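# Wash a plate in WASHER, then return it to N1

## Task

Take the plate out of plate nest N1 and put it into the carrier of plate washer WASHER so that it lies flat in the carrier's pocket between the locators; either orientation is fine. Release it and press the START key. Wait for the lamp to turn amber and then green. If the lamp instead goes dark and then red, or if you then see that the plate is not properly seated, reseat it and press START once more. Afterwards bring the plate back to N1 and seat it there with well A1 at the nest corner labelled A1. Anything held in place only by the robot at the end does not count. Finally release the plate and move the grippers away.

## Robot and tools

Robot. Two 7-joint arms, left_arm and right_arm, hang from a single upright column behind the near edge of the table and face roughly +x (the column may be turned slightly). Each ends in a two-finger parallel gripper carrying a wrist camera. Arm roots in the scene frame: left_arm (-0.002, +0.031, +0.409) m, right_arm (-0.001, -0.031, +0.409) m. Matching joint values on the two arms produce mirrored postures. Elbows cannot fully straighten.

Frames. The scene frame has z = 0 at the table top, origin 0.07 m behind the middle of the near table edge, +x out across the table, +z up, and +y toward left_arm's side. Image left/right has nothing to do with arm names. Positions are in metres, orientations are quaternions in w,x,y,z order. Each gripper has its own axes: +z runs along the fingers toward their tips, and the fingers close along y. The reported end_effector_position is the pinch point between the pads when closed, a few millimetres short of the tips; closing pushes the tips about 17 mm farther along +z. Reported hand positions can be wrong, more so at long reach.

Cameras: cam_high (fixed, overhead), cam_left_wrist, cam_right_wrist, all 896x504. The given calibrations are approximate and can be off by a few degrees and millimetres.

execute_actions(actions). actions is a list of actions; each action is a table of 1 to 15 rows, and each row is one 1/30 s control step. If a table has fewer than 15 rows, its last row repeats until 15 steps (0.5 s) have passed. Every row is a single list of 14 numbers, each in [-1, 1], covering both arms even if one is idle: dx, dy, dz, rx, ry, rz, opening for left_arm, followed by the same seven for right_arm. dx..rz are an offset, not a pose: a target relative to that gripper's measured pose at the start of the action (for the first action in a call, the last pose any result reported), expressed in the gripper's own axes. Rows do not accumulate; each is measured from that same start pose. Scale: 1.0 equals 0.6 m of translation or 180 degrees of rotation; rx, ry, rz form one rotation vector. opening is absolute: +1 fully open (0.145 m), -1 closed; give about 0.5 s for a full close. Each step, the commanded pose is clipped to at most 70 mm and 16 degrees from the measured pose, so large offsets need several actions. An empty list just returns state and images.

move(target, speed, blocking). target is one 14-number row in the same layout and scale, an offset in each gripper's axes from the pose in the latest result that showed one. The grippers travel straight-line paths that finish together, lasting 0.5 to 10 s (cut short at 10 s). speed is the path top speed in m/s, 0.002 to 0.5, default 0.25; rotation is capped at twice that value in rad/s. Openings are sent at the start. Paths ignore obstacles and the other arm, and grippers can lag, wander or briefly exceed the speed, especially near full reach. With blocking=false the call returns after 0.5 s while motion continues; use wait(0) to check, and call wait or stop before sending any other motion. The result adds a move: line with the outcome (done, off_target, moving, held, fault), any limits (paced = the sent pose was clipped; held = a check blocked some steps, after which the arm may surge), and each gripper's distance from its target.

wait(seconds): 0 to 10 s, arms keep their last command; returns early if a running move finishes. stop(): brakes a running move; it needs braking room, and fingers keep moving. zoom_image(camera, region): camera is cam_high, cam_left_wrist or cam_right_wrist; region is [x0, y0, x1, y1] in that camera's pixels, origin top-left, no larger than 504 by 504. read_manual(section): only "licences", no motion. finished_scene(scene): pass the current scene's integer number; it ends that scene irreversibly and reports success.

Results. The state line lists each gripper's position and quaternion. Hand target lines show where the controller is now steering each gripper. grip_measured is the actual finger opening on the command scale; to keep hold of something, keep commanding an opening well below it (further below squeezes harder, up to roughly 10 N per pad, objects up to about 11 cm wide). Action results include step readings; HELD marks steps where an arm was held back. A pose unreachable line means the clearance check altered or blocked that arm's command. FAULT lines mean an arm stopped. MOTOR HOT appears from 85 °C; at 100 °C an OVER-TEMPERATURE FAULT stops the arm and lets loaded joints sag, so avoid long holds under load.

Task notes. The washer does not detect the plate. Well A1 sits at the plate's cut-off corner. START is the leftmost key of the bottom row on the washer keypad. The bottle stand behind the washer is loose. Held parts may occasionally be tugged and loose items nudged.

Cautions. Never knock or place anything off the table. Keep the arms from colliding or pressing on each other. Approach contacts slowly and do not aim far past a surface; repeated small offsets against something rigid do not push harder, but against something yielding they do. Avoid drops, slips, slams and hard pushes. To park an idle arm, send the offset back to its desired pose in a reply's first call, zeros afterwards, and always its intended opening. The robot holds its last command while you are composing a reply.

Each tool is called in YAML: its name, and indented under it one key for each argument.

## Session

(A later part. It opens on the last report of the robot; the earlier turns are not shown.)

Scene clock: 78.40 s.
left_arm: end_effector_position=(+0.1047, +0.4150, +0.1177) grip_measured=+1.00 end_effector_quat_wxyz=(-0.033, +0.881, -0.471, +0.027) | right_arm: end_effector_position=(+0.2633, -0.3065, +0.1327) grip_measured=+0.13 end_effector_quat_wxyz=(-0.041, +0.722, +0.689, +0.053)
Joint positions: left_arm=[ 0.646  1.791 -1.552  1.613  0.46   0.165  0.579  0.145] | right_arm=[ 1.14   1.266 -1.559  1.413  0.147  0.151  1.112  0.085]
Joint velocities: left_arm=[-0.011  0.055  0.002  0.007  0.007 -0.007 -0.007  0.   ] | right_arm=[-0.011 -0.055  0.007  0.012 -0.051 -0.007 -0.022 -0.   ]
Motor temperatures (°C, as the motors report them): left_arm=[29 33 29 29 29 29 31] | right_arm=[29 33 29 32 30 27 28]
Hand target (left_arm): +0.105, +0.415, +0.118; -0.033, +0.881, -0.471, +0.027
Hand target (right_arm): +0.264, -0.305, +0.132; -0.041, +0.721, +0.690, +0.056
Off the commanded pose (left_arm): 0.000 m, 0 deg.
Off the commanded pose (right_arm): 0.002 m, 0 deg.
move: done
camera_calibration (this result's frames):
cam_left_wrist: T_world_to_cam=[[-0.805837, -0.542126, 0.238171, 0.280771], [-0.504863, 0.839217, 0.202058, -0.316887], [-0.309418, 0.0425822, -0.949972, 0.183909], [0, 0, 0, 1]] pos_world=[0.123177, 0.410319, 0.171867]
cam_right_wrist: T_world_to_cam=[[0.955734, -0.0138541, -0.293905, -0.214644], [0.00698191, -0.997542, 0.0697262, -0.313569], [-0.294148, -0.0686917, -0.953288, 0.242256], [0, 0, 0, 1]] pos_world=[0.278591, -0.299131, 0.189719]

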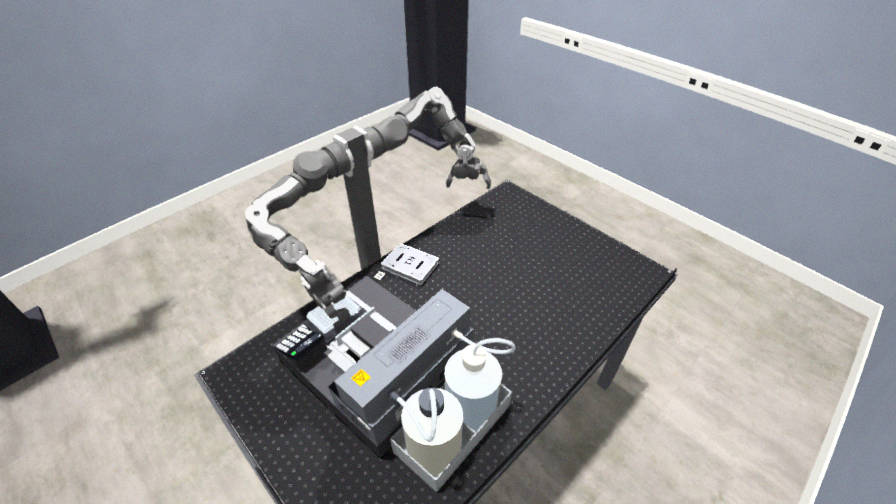

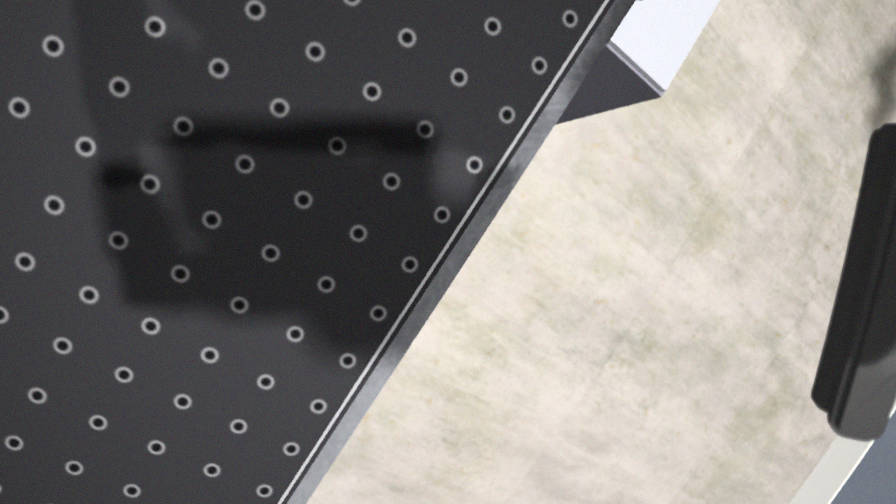

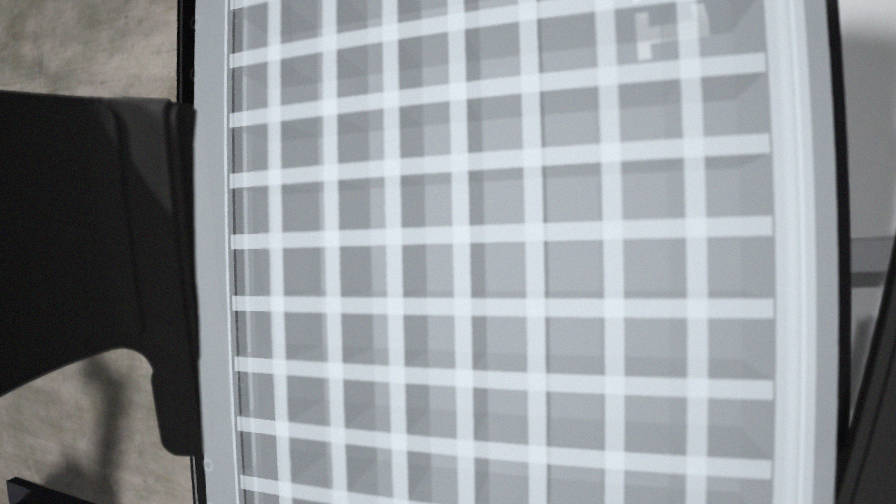

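move:
  target: [0,0,0,0,0,0,1,-0.004,0,0.033,0,0,0,-0.6]
  speed: 0.015

zoom_image:
  camera: "cam_high"
  region: [280,270,400,360]

Scene clock: 82.27 s.
left_arm: end_effector_position=(+0.1047, +0.4150, +0.1177) grip_measured=+1.00 end_effector_quat_wxyz=(-0.033, +0.881, -0.471, +0.027) | right_arm: end_effector_position=(+0.2634, -0.3075, +0.1177) grip_measured=+0.12 end_effector_quat_wxyz=(-0.044, +0.723, +0.687, +0.051)
Joint positions: left_arm=[ 0.646  1.791 -1.552  1.613  0.46   0.165  0.579  0.145] | right_arm=[ 1.094  1.234 -1.559  1.363  0.15   0.129  1.074  0.085]
Joint velocities: left_arm=[-0.055 -0.033 -0.017 -0.007 -0.051 -0.022  0.007  0.   ] | right_arm=[-0.077  0.011  0.022 -0.002 -0.066 -0.022  0.007  0.   ]
Motor temperatures (°C, as the motors report them): left_arm=[29 33 29 29 29 29 31] | right_arm=[29 33 29 32 30 27 28]
Hand target (left_arm): +0.105, +0.415, +0.118; -0.033, +0.881, -0.471, +0.027
Hand target (right_arm): +0.264, -0.306, +0.113; -0.041, +0.722, +0.689, +0.053
Off the commanded pose (left_arm): 0.000 m, 0 deg.
Off the commanded pose (right_arm): 0.005 m, 0 deg.
move: off_target (right_arm)
camera_calibration (this result's frames):
cam_left_wrist: T_world_to_cam=[[-0.805837, -0.542126, 0.238171, 0.280771], [-0.504863, 0.839217, 0.202058, -0.316887], [-0.309418, 0.0425822, -0.949972, 0.183909], [0, 0, 0, 1]] pos_world=[0.123177, 0.410319, 0.171867]
cam_right_wrist: T_world_to_cam=[[0.953953, -0.0161348, -0.29952, -0.218747], [0.00431945, -0.99771, 0.0675025, -0.312638], [-0.299923, -0.065688, -0.951699, 0.230134], [0, 0, 0, 1]] pos_world=[0.279048, -0.300334, 0.174603]

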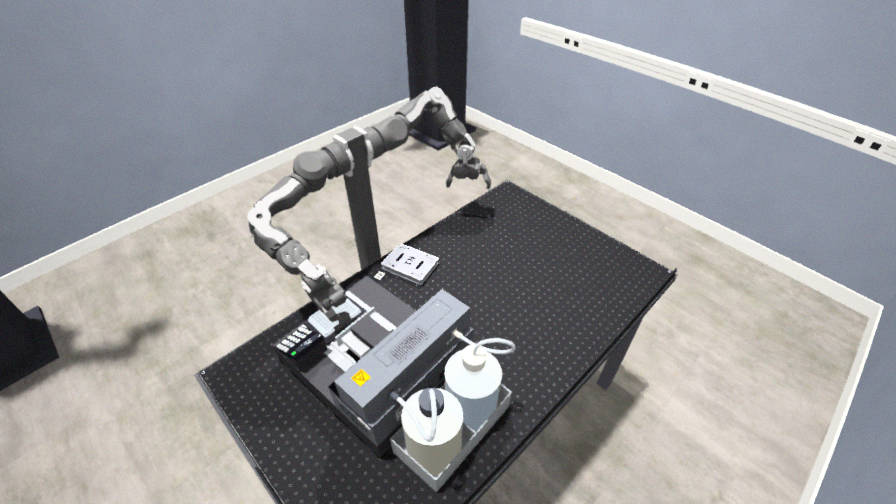

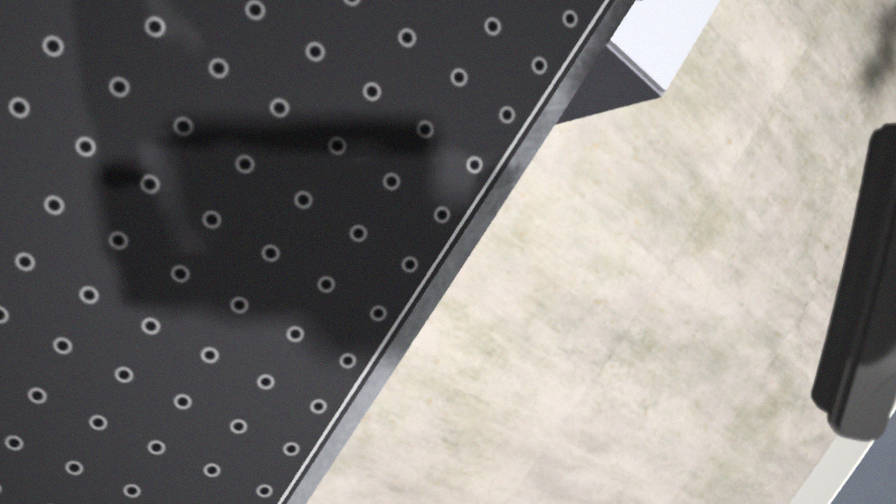

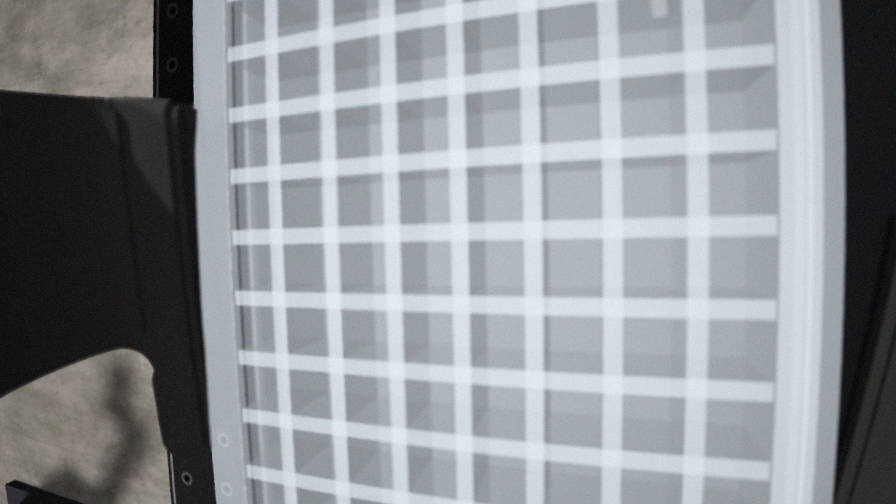

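Region (280, 270, 400, 360) of cam_high's 896x504 image, scaled by 4.200, with more detail than that image has; it fills the top 378 rows of this view, and the rest is white.

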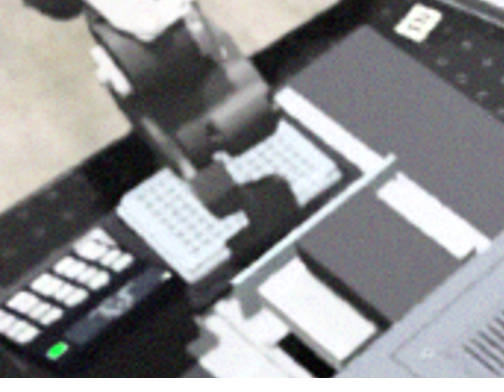

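move:
  target: [0,0,0,0,0,0,1, 0,0,0,0,0,0,0.7]

move:
  target: [0,0,0,0,0,0,1, 0,0,-0.13,0,0,0,0.7]
  speed: 0.08

Scene clock: 90.93 s.
left_arm: end_effector_position=(+0.1047, +0.4150, +0.1177) grip_measured=+1.00 end_effector_quat_wxyz=(-0.033, +0.881, -0.471, +0.027) | right_arm: end_effector_position=(+0.2636, -0.3076, +0.1180) grip_measured=+0.70 end_effector_quat_wxyz=(-0.044, +0.723, +0.687, +0.052)
Joint positions: left_arm=[ 0.646  1.791 -1.552  1.613  0.46   0.165  0.579  0.145] | right_arm=[ 1.094  1.234 -1.559  1.363  0.15   0.129  1.074  0.125]
Joint velocities: left_arm=[-0.033  0.077 -0.007 -0.002 -0.066  0.022 -0.022  0.   ] | right_arm=[-0.011 -0.055  0.012 -0.007  0.007 -0.007 -0.022  0.   ]
Motor temperatures (°C, as the motors report them): left_arm=[29 33 29 29 29 29 31] | right_arm=[29 33 29 32 30 27 29]
Hand target (left_arm): +0.105, +0.415, +0.118; -0.033, +0.881, -0.471, +0.027
Hand target (right_arm): +0.263, -0.308, +0.118; -0.044, +0.723, +0.687, +0.051
Off the commanded pose (left_arm): 0.000 m, 0 deg.
Off the commanded pose (right_arm): 0.000 m, 0 deg.
move: done
camera_calibration (this result's frames):
cam_left_wrist: T_world_to_cam=[[-0.805837, -0.542126, 0.238171, 0.280771], [-0.504863, 0.839217, 0.202058, -0.316887], [-0.309418, 0.0425822, -0.949972, 0.183909], [0, 0, 0, 1]] pos_world=[0.123177, 0.410319, 0.171867]
cam_right_wrist: T_world_to_cam=[[0.954152, -0.0165315, -0.298867, -0.219097], [0.00375919, -0.997733, 0.0671901, -0.31254], [-0.2993, -0.065233, -0.951927, 0.230485], [0, 0, 0, 1]] pos_world=[0.279211, -0.300418, 0.174923]

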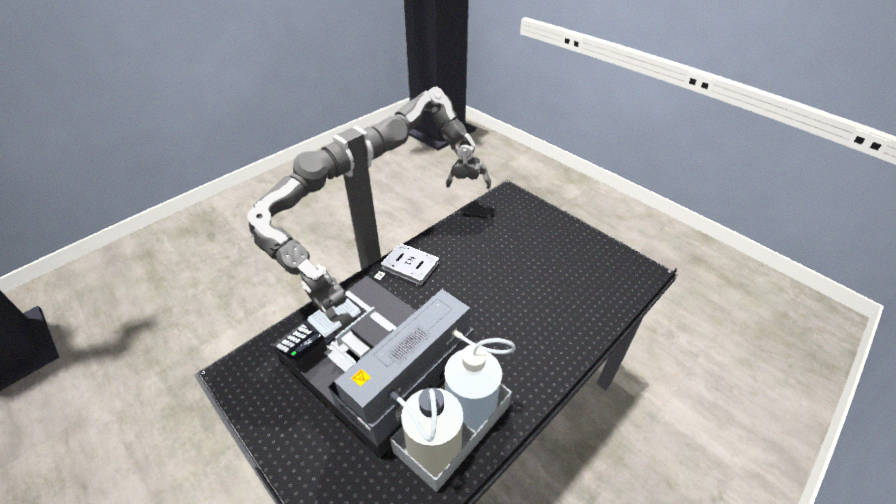

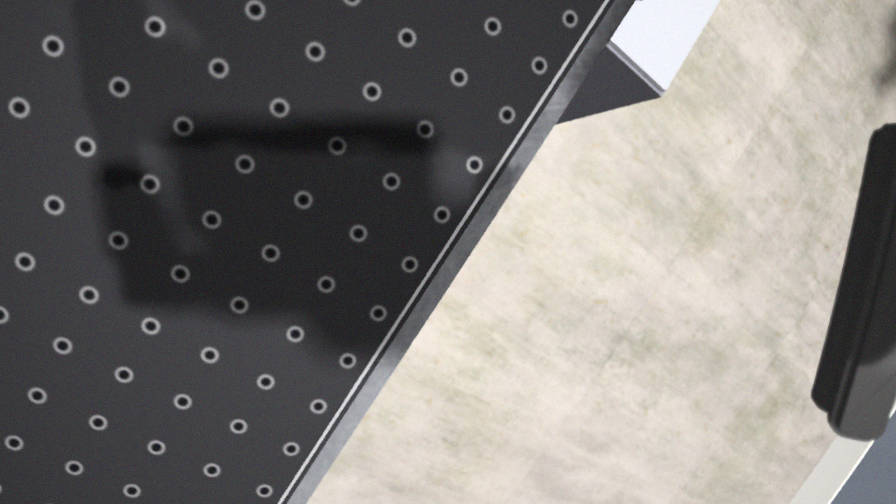

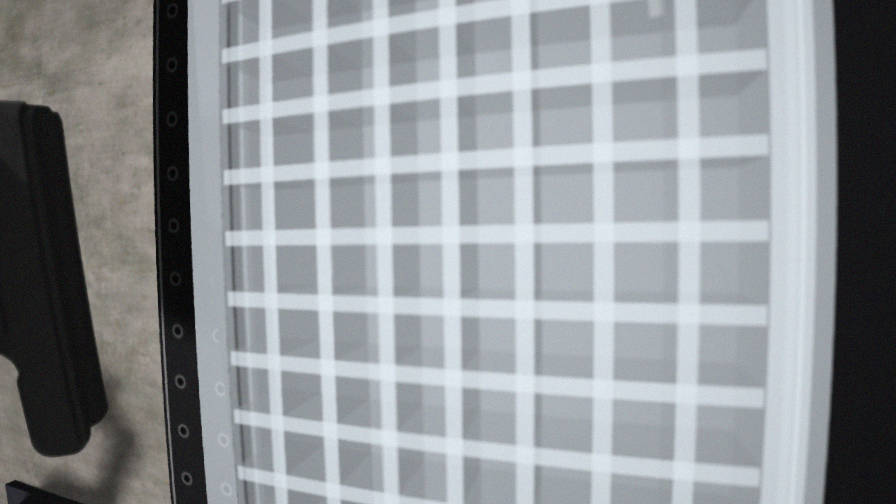

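Scene clock: 92.17 s.
left_arm: end_effector_position=(+0.1047, +0.4150, +0.1177) grip_measured=+1.00 end_effector_quat_wxyz=(-0.033, +0.881, -0.471, +0.027) | right_arm: end_effector_position=(+0.2636, -0.3179, +0.1962) grip_measured=+0.70 end_effector_quat_wxyz=(-0.042, +0.722, +0.688, +0.056)
Joint positions: left_arm=[ 0.646  1.791 -1.552  1.613  0.46   0.165  0.579  0.145] | right_arm=[ 1.355  1.364 -1.549  1.479  0.147  0.152  1.335  0.125]
Joint velocities: left_arm=[ 0.055 -0.055 -0.007 -0.012 -0.007 -0.037  0.037  0.   ] | right_arm=[ 0.011 -0.077 -0.002 -0.012  0.022 -0.022 -0.022 -0.   ]
Motor temperatures (°C, as the motors report them): left_arm=[29 33 29 29 29 29 31] | right_arm=[29 33 30 32 30 27 29]
Hand target (left_arm): +0.105, +0.415, +0.118; -0.033, +0.881, -0.471, +0.027
Hand target (right_arm): +0.262, -0.318, +0.196; -0.044, +0.723, +0.687, +0.052
Off the commanded pose (left_arm): 0.000 m, 0 deg.
Off the commanded pose (right_arm): 0.002 m, 1 deg.
move: done
camera_calibration (this result's frames):
cam_left_wrist: T_world_to_cam=[[-0.805837, -0.542126, 0.238171, 0.280771], [-0.504863, 0.839217, 0.202058, -0.316887], [-0.309418, 0.0425822, -0.949972, 0.183909], [0, 0, 0, 1]] pos_world=[0.123177, 0.410319, 0.171867]
cam_right_wrist: T_world_to_cam=[[0.956817, -0.0137982, -0.290364, -0.197439], [0.00522431, -0.997895, 0.0646357, -0.328038], [-0.290645, -0.0633615, -0.954731, 0.303154], [0, 0, 0, 1]] pos_world=[0.278737, -0.310864, 0.253304]

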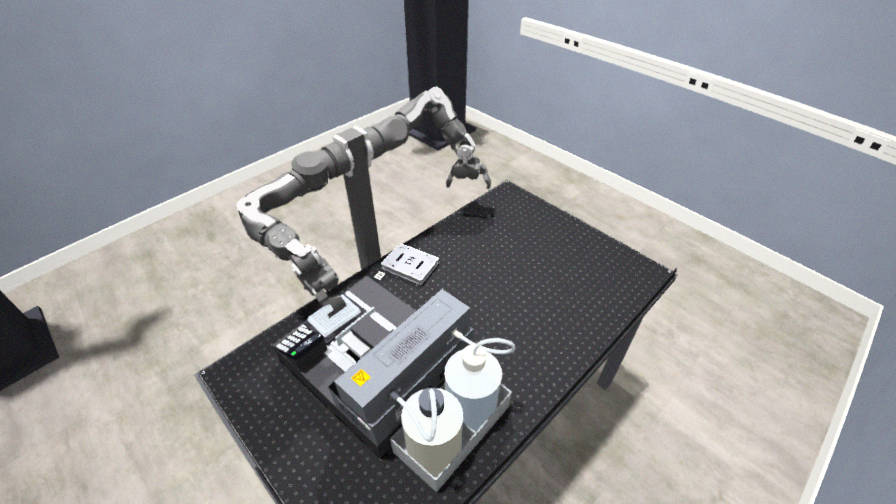

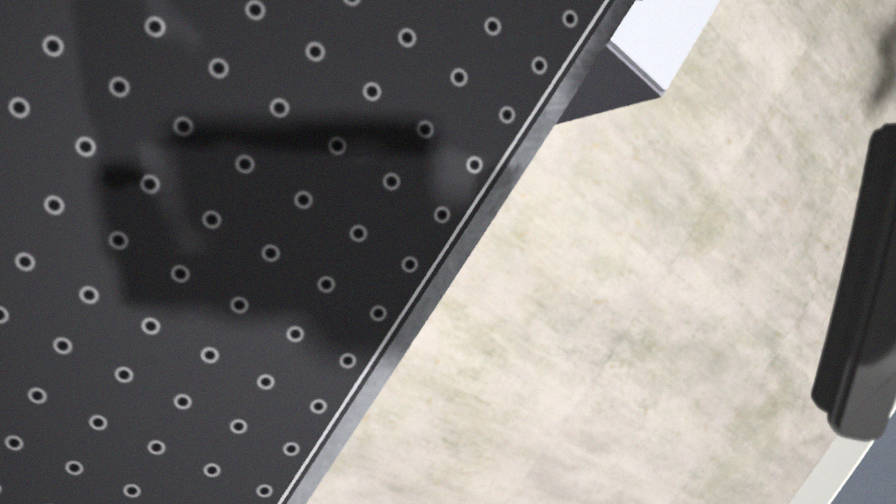

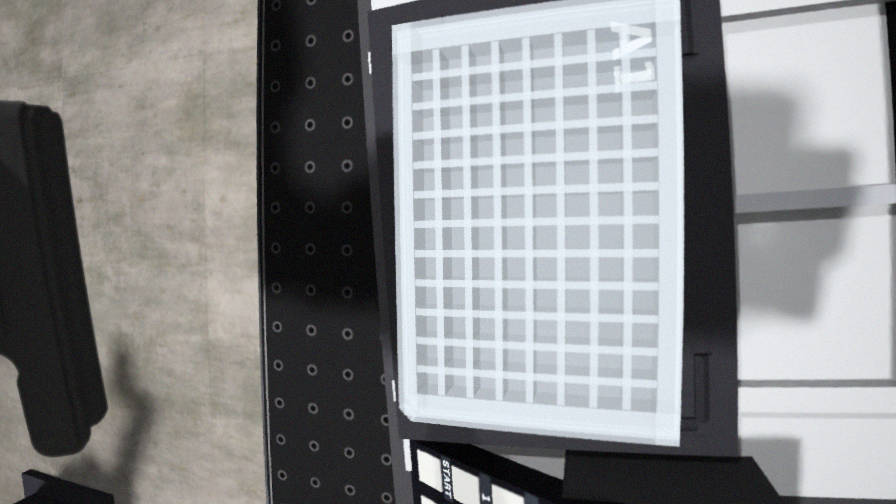

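move:
  target: [0,0,0,0,0,0,1, 0,0,0.13,0,0,0,0.5]
  speed: 0.06

move:
  target: [0,0,0,0,0,0,1, 0,0,0,0,0,0,0.15]

move:
  target: [0,0,0,0,0,0,1, 0,0,-0.012,0,0,0,-0.6]
  speed: 0.02

move:
  target: [0,0,0,0,0,0,1, 0,0.0025,0,0,0,-0.011,-0.6]
  speed: 0.02

move:
  target: [0,0,0,0,0,0,1, 0,0,0.03,0,0,0,-0.6]
  speed: 0.015

Scene clock: 99.03 s.
left_arm: end_effector_position=(+0.1047, +0.4150, +0.1177) grip_measured=+1.00 end_effector_quat_wxyz=(-0.033, +0.881, -0.471, +0.027) | right_arm: end_effector_position=(+0.2655, -0.3072, +0.1195) grip_measured=+0.50 end_effector_quat_wxyz=(-0.043, +0.724, +0.687, +0.055)
Joint positions: left_arm=[ 0.646  1.791 -1.552  1.613  0.46   0.165  0.579  0.145] | right_arm=[ 1.096  1.233 -1.552  1.361  0.151  0.129  1.076  0.112]
Joint velocities: left_arm=[-0.055 -0.055 -0.017 -0.012  0.066 -0.007  0.066 -0.   ] | right_arm=[ 0.011 -0.033 -0.002 -0.007  0.081  0.095 -0.051  0.   ]
Motor temperatures (°C, as the motors report them): left_arm=[29 33 29 29 29 29 31] | right_arm=[29 33 30 32 30 27 29]
Hand target (left_arm): +0.105, +0.415, +0.118; -0.033, +0.881, -0.471, +0.027
Hand target (right_arm): +0.266, -0.307, +0.119; -0.042, +0.722, +0.688, +0.056
Off the commanded pose (left_arm): 0.000 m, 0 deg.
Off the commanded pose (right_arm): 0.001 m, 0 deg.
move: done
camera_calibration (this result's frames):
cam_left_wrist: T_world_to_cam=[[-0.805837, -0.542126, 0.238171, 0.280771], [-0.504863, 0.839217, 0.202058, -0.316887], [-0.309418, 0.0425822, -0.949972, 0.183909], [0, 0, 0, 1]] pos_world=[0.123177, 0.410319, 0.171867]
cam_right_wrist: T_world_to_cam=[[0.955686, -0.0170533, -0.293893, -0.221609], [0.00199558, -0.997923, 0.0643943, -0.311522], [-0.294381, -0.0621272, -0.953667, 0.232408], [0, 0, 0, 1]] pos_world=[0.280826, -0.300215, 0.176571]

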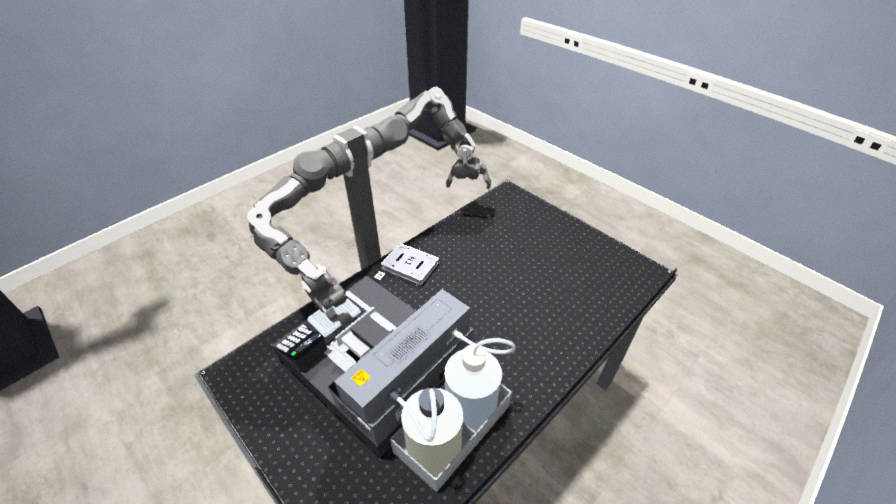

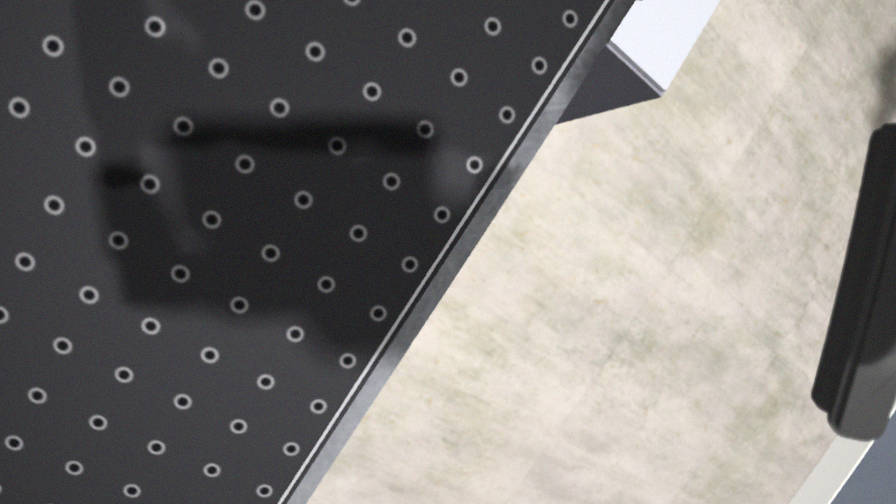

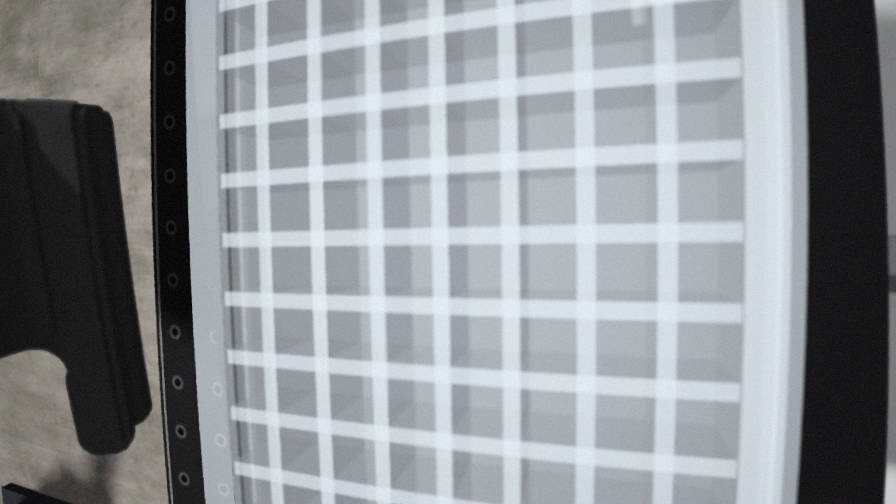

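Scene clock: 99.53 s.
left_arm: end_effector_position=(+0.1047, +0.4150, +0.1177) grip_measured=+1.00 end_effector_quat_wxyz=(-0.033, +0.881, -0.471, +0.027) | right_arm: end_effector_position=(+0.2648, -0.3075, +0.1196) grip_measured=+0.15 end_effector_quat_wxyz=(-0.044, +0.724, +0.687, +0.053)
Joint positions: left_arm=[ 0.646  1.791 -1.552  1.613  0.46   0.165  0.579  0.145] | right_arm=[ 1.096  1.234 -1.552  1.361  0.151  0.129  1.08   0.087]
Joint velocities: left_arm=[-0.055  0.033 -0.017 -0.002 -0.007 -0.037 -0.007 -0.   ] | right_arm=[ 0.011 -0.033 -0.002 -0.007 -0.037  0.037  0.022 -0.   ]
Motor temperatures (°C, as the motors report them): left_arm=[29 33 29 29 29 29 31] | right_arm=[29 33 30 32 30 27 29]
Hand target (left_arm): +0.105, +0.415, +0.118; -0.033, +0.881, -0.471, +0.027
Hand target (right_arm): +0.265, -0.307, +0.120; -0.043, +0.724, +0.687, +0.055
Off the commanded pose (left_arm): 0.000 m, 0 deg.
Off the commanded pose (right_arm): 0.001 m, 0 deg.
move: done
camera_calibration (this result's frames):
cam_left_wrist: T_world_to_cam=[[-0.805837, -0.542126, 0.238171, 0.280771], [-0.504863, 0.839217, 0.202058, -0.316887], [-0.309418, 0.0425822, -0.949972, 0.183909], [0, 0, 0, 1]] pos_world=[0.123177, 0.410319, 0.171867]
cam_right_wrist: T_world_to_cam=[[0.954589, -0.0171846, -0.297429, -0.220241], [0.00225032, -0.997891, 0.0648776, -0.311939], [-0.297917, -0.0626007, -0.952537, 0.232873], [0, 0, 0, 1]] pos_world=[0.280319, -0.300488, 0.176552]

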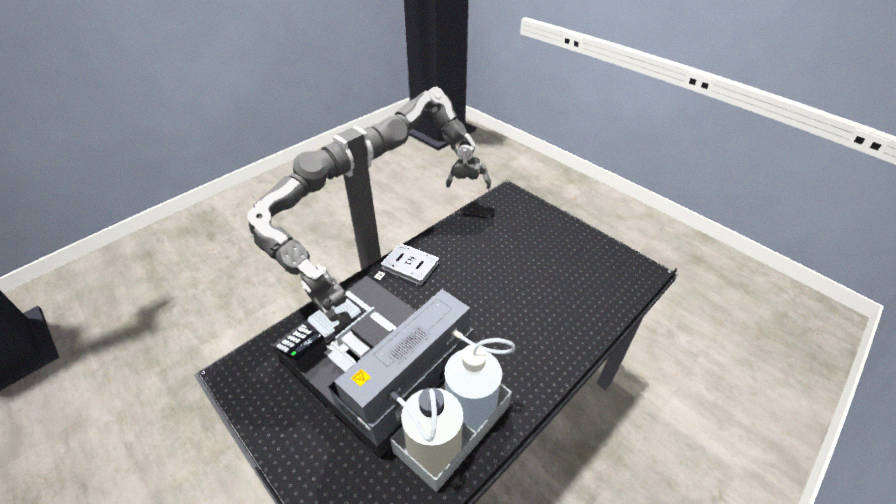

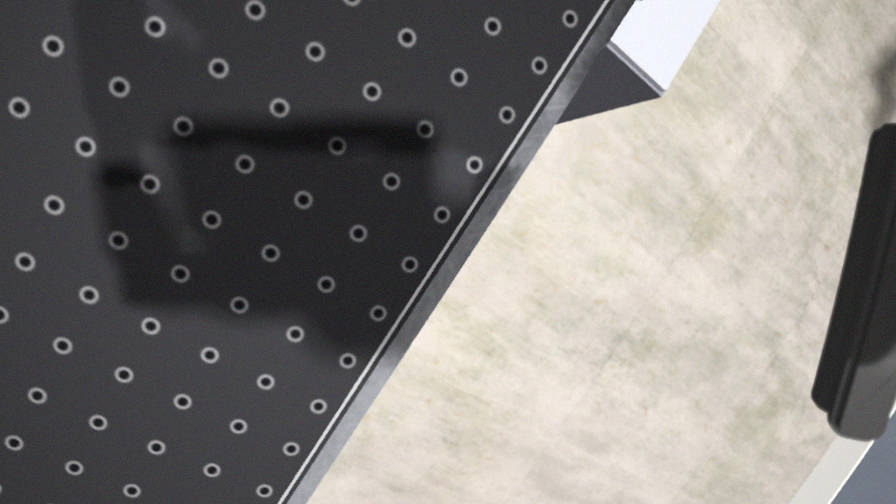

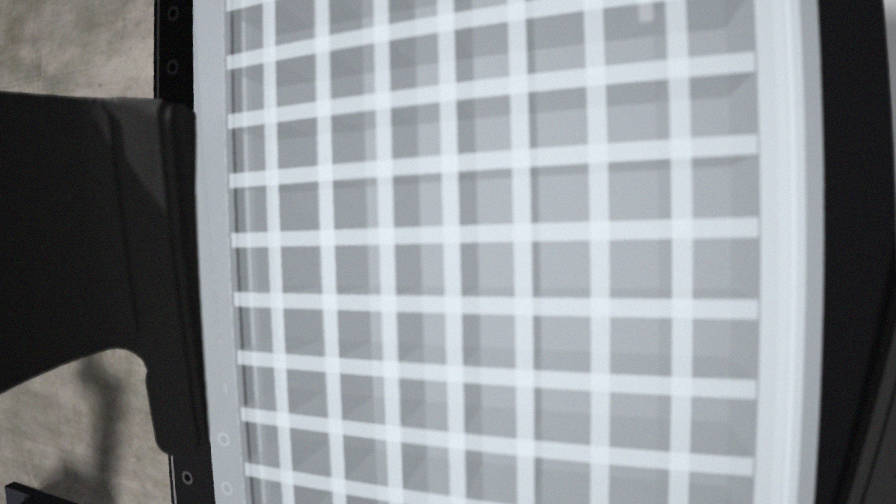

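Scene clock: 100.23 s.
left_arm: end_effector_position=(+0.1047, +0.4150, +0.1177) grip_measured=+1.00 end_effector_quat_wxyz=(-0.033, +0.881, -0.471, +0.027) | right_arm: end_effector_position=(+0.2654, -0.3082, +0.1263) grip_measured=+0.11 end_effector_quat_wxyz=(-0.043, +0.723, +0.688, +0.055)
Joint positions: left_arm=[ 0.646  1.791 -1.552  1.613  0.46   0.165  0.579  0.145] | right_arm=[ 1.116  1.248 -1.552  1.376  0.151  0.13   1.096  0.084]
Joint velocities: left_arm=[-0.077 -0.033 -0.002 -0.007  0.022  0.022 -0.007 -0.   ] | right_arm=[ 0.033 -0.011 -0.002 -0.007  0.037  0.081 -0.051 -0.   ]
Motor temperatures (°C, as the motors report them): left_arm=[29 33 29 29 29 29 31] | right_arm=[29 33 30 32 30 27 29]
Hand target (left_arm): +0.105, +0.415, +0.118; -0.033, +0.881, -0.471, +0.027
Hand target (right_arm): +0.265, -0.309, +0.127; -0.044, +0.724, +0.687, +0.053
Off the commanded pose (left_arm): 0.000 m, 0 deg.
Off the commanded pose (right_arm): 0.001 m, 0 deg.
move: done
camera_calibration (this result's frames):
cam_left_wrist: T_world_to_cam=[[-0.805837, -0.542126, 0.238171, 0.280771], [-0.504863, 0.839217, 0.202058, -0.316887], [-0.309418, 0.0425822, -0.949972, 0.183909], [0, 0, 0, 1]] pos_world=[0.123177, 0.410319, 0.171867]
cam_right_wrist: T_world_to_cam=[[0.956132, -0.014713, -0.292567, -0.219141], [0.00420869, -0.997945, 0.0639405, -0.313503], [-0.292906, -0.0623669, -0.954105, 0.238347], [0, 0, 0, 1]] pos_world=[0.28066, -0.301218, 0.18334]

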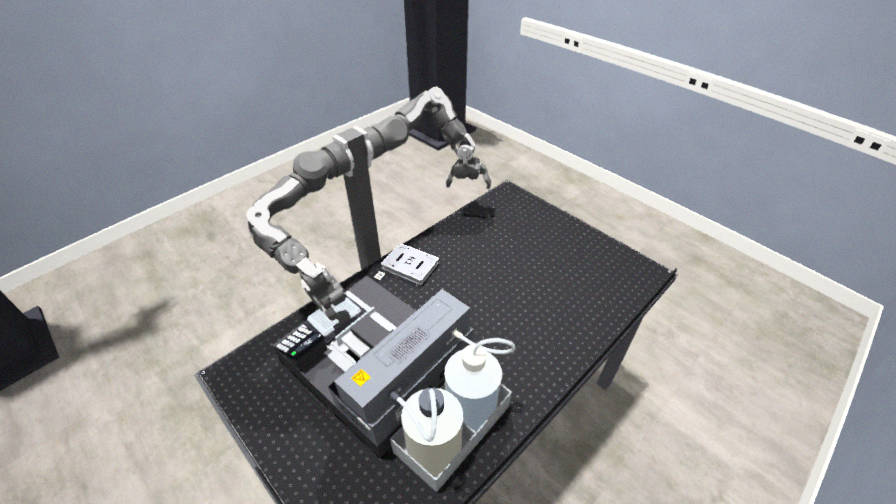

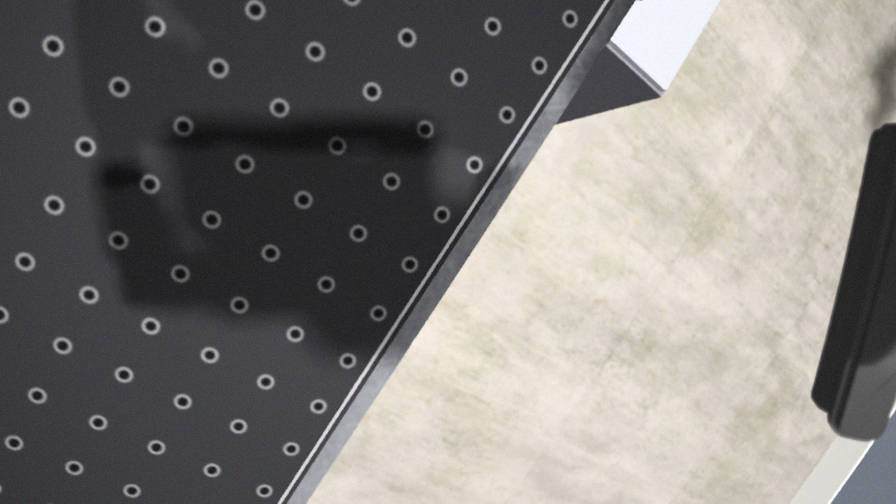

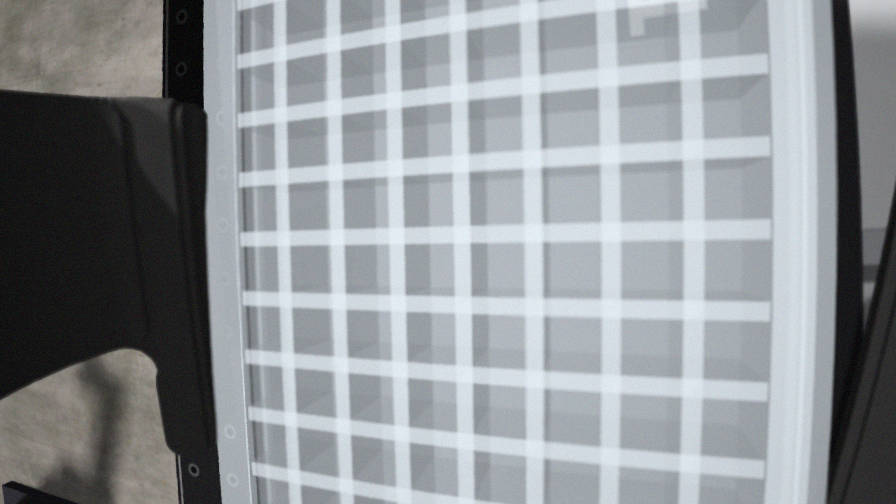

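Scene clock: 101.33 s.
left_arm: end_effector_position=(+0.1047, +0.4150, +0.1177) grip_measured=+1.00 end_effector_quat_wxyz=(-0.033, +0.881, -0.471, +0.027) | right_arm: end_effector_position=(+0.2665, -0.3091, +0.1259) grip_measured=+0.11 end_effector_quat_wxyz=(-0.041, +0.713, +0.698, +0.056)
Joint positions: left_arm=[ 0.646  1.791 -1.552  1.613  0.46   0.165  0.579  0.145] | right_arm=[ 1.116  1.245 -1.552  1.369  0.136  0.1    1.096  0.084]
Joint velocities: left_arm=[-0.033 -0.055  0.032 -0.012 -0.139 -0.066  0.037 -0.   ] | right_arm=[ 0.033  0.011 -0.002 -0.007 -0.066 -0.037  0.007  0.   ]
Motor temperatures (°C, as the motors report them): left_arm=[29 33 29 29 29 29 31] | right_arm=[29 33 30 32 30 27 29]
Hand target (left_arm): +0.105, +0.415, +0.118; -0.033, +0.881, -0.471, +0.027
Hand target (right_arm): +0.267, -0.308, +0.126; -0.042, +0.711, +0.700, +0.056
Off the commanded pose (left_arm): 0.000 m, 0 deg.
Off the commanded pose (right_arm): 0.001 m, 0 deg.
move: done
camera_calibration (this result's frames):
cam_left_wrist: T_world_to_cam=[[-0.805837, -0.542126, 0.238171, 0.280771], [-0.504863, 0.839217, 0.202058, -0.316887], [-0.309418, 0.0425822, -0.949972, 0.183909], [0, 0, 0, 1]] pos_world=[0.123177, 0.410319, 0.171867]
cam_right_wrist: T_world_to_cam=[[0.957955, 0.0118718, -0.286673, -0.213306], [0.0320878, -0.997309, 0.0659244, -0.321841], [-0.285119, -0.0723513, -0.955758, 0.233321], [0, 0, 0, 1]] pos_world=[0.281189, -0.301562, 0.183066]

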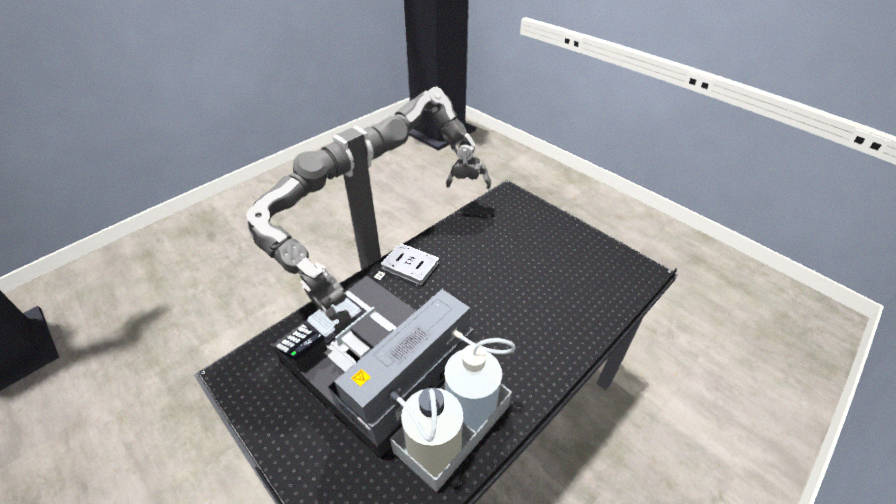

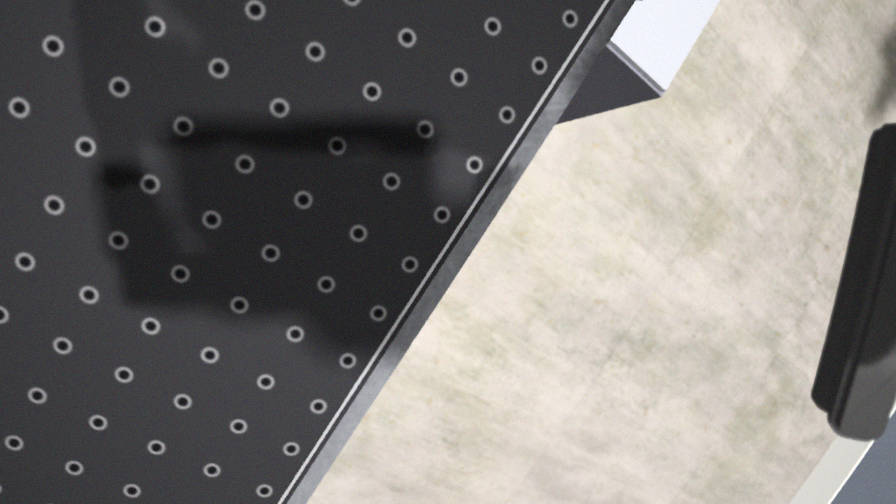

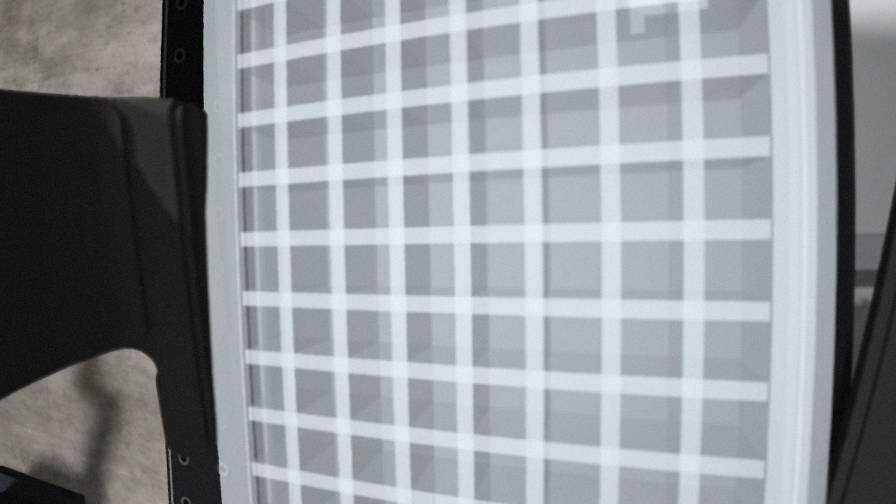

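Scene clock: 102.77 s.
left_arm: end_effector_position=(+0.1047, +0.4150, +0.1177) grip_measured=+1.00 end_effector_quat_wxyz=(-0.033, +0.881, -0.471, +0.027) | right_arm: end_effector_position=(+0.2676, -0.3085, +0.1188) grip_measured=+0.10 end_effector_quat_wxyz=(-0.047, +0.716, +0.694, +0.058)
Joint positions: left_arm=[ 0.646  1.791 -1.552  1.613  0.46   0.165  0.579  0.145] | right_arm=[ 1.082  1.222 -1.531  1.332  0.143  0.09   1.089  0.083]
Joint velocities: left_arm=[-0.077 -0.011  0.002  0.002  0.081  0.051  0.007 -0.   ] | right_arm=[-0.099 -0.033  0.017  0.037 -0.051  0.066  0.022 -0.   ]
Motor temperatures (°C, as the motors report them): left_arm=[29 33 29 29 29 29 31] | right_arm=[29 33 30 32 30 27 29]
Hand target (left_arm): +0.105, +0.415, +0.118; -0.033, +0.881, -0.471, +0.027
Hand target (right_arm): +0.266, -0.307, +0.108; -0.041, +0.713, +0.698, +0.056
Off the commanded pose (left_arm): 0.000 m, 0 deg.
Off the commanded pose (right_arm): 0.011 m, 1 deg.
move: off_target (right_arm)
camera_calibration (this result's frames):
cam_left_wrist: T_world_to_cam=[[-0.805837, -0.542126, 0.238171, 0.280771], [-0.504863, 0.839217, 0.202058, -0.316887], [-0.309418, 0.0425822, -0.949972, 0.183909], [0, 0, 0, 1]] pos_world=[0.123177, 0.410319, 0.171867]
cam_right_wrist: T_world_to_cam=[[0.955744, 0.00570106, -0.294145, -0.216847], [0.0227063, -0.998259, 0.0544296, -0.317197], [-0.293323, -0.0586997, -0.95421, 0.233087], [0, 0, 0, 1]] pos_world=[0.282823, -0.301727, 0.175894]

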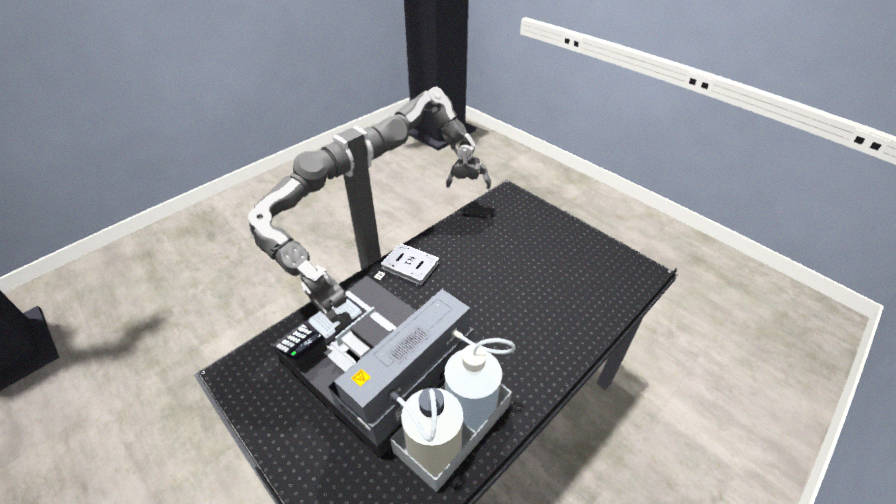

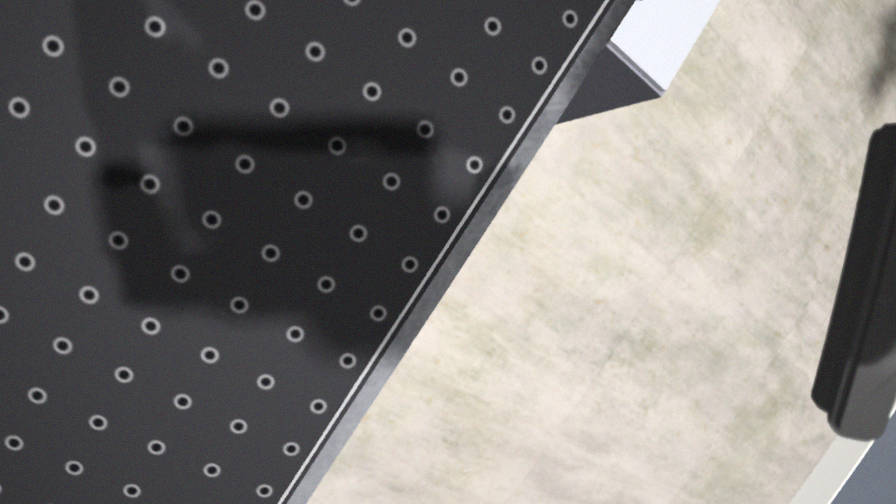

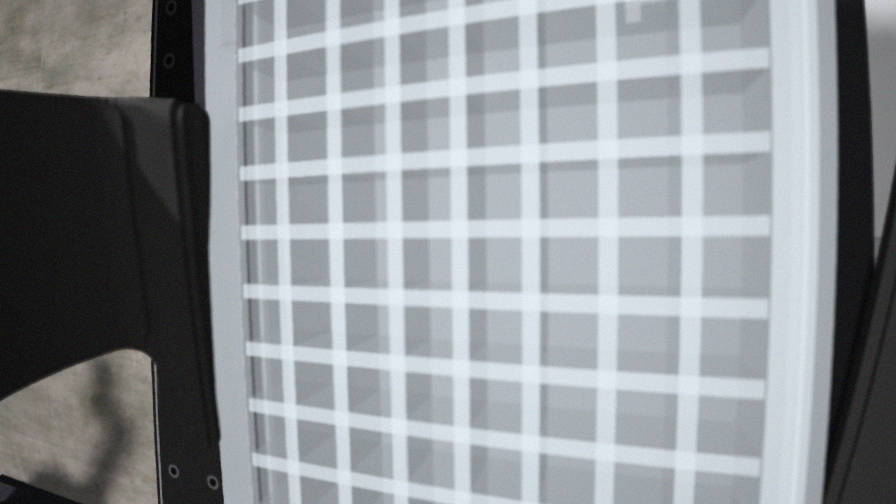

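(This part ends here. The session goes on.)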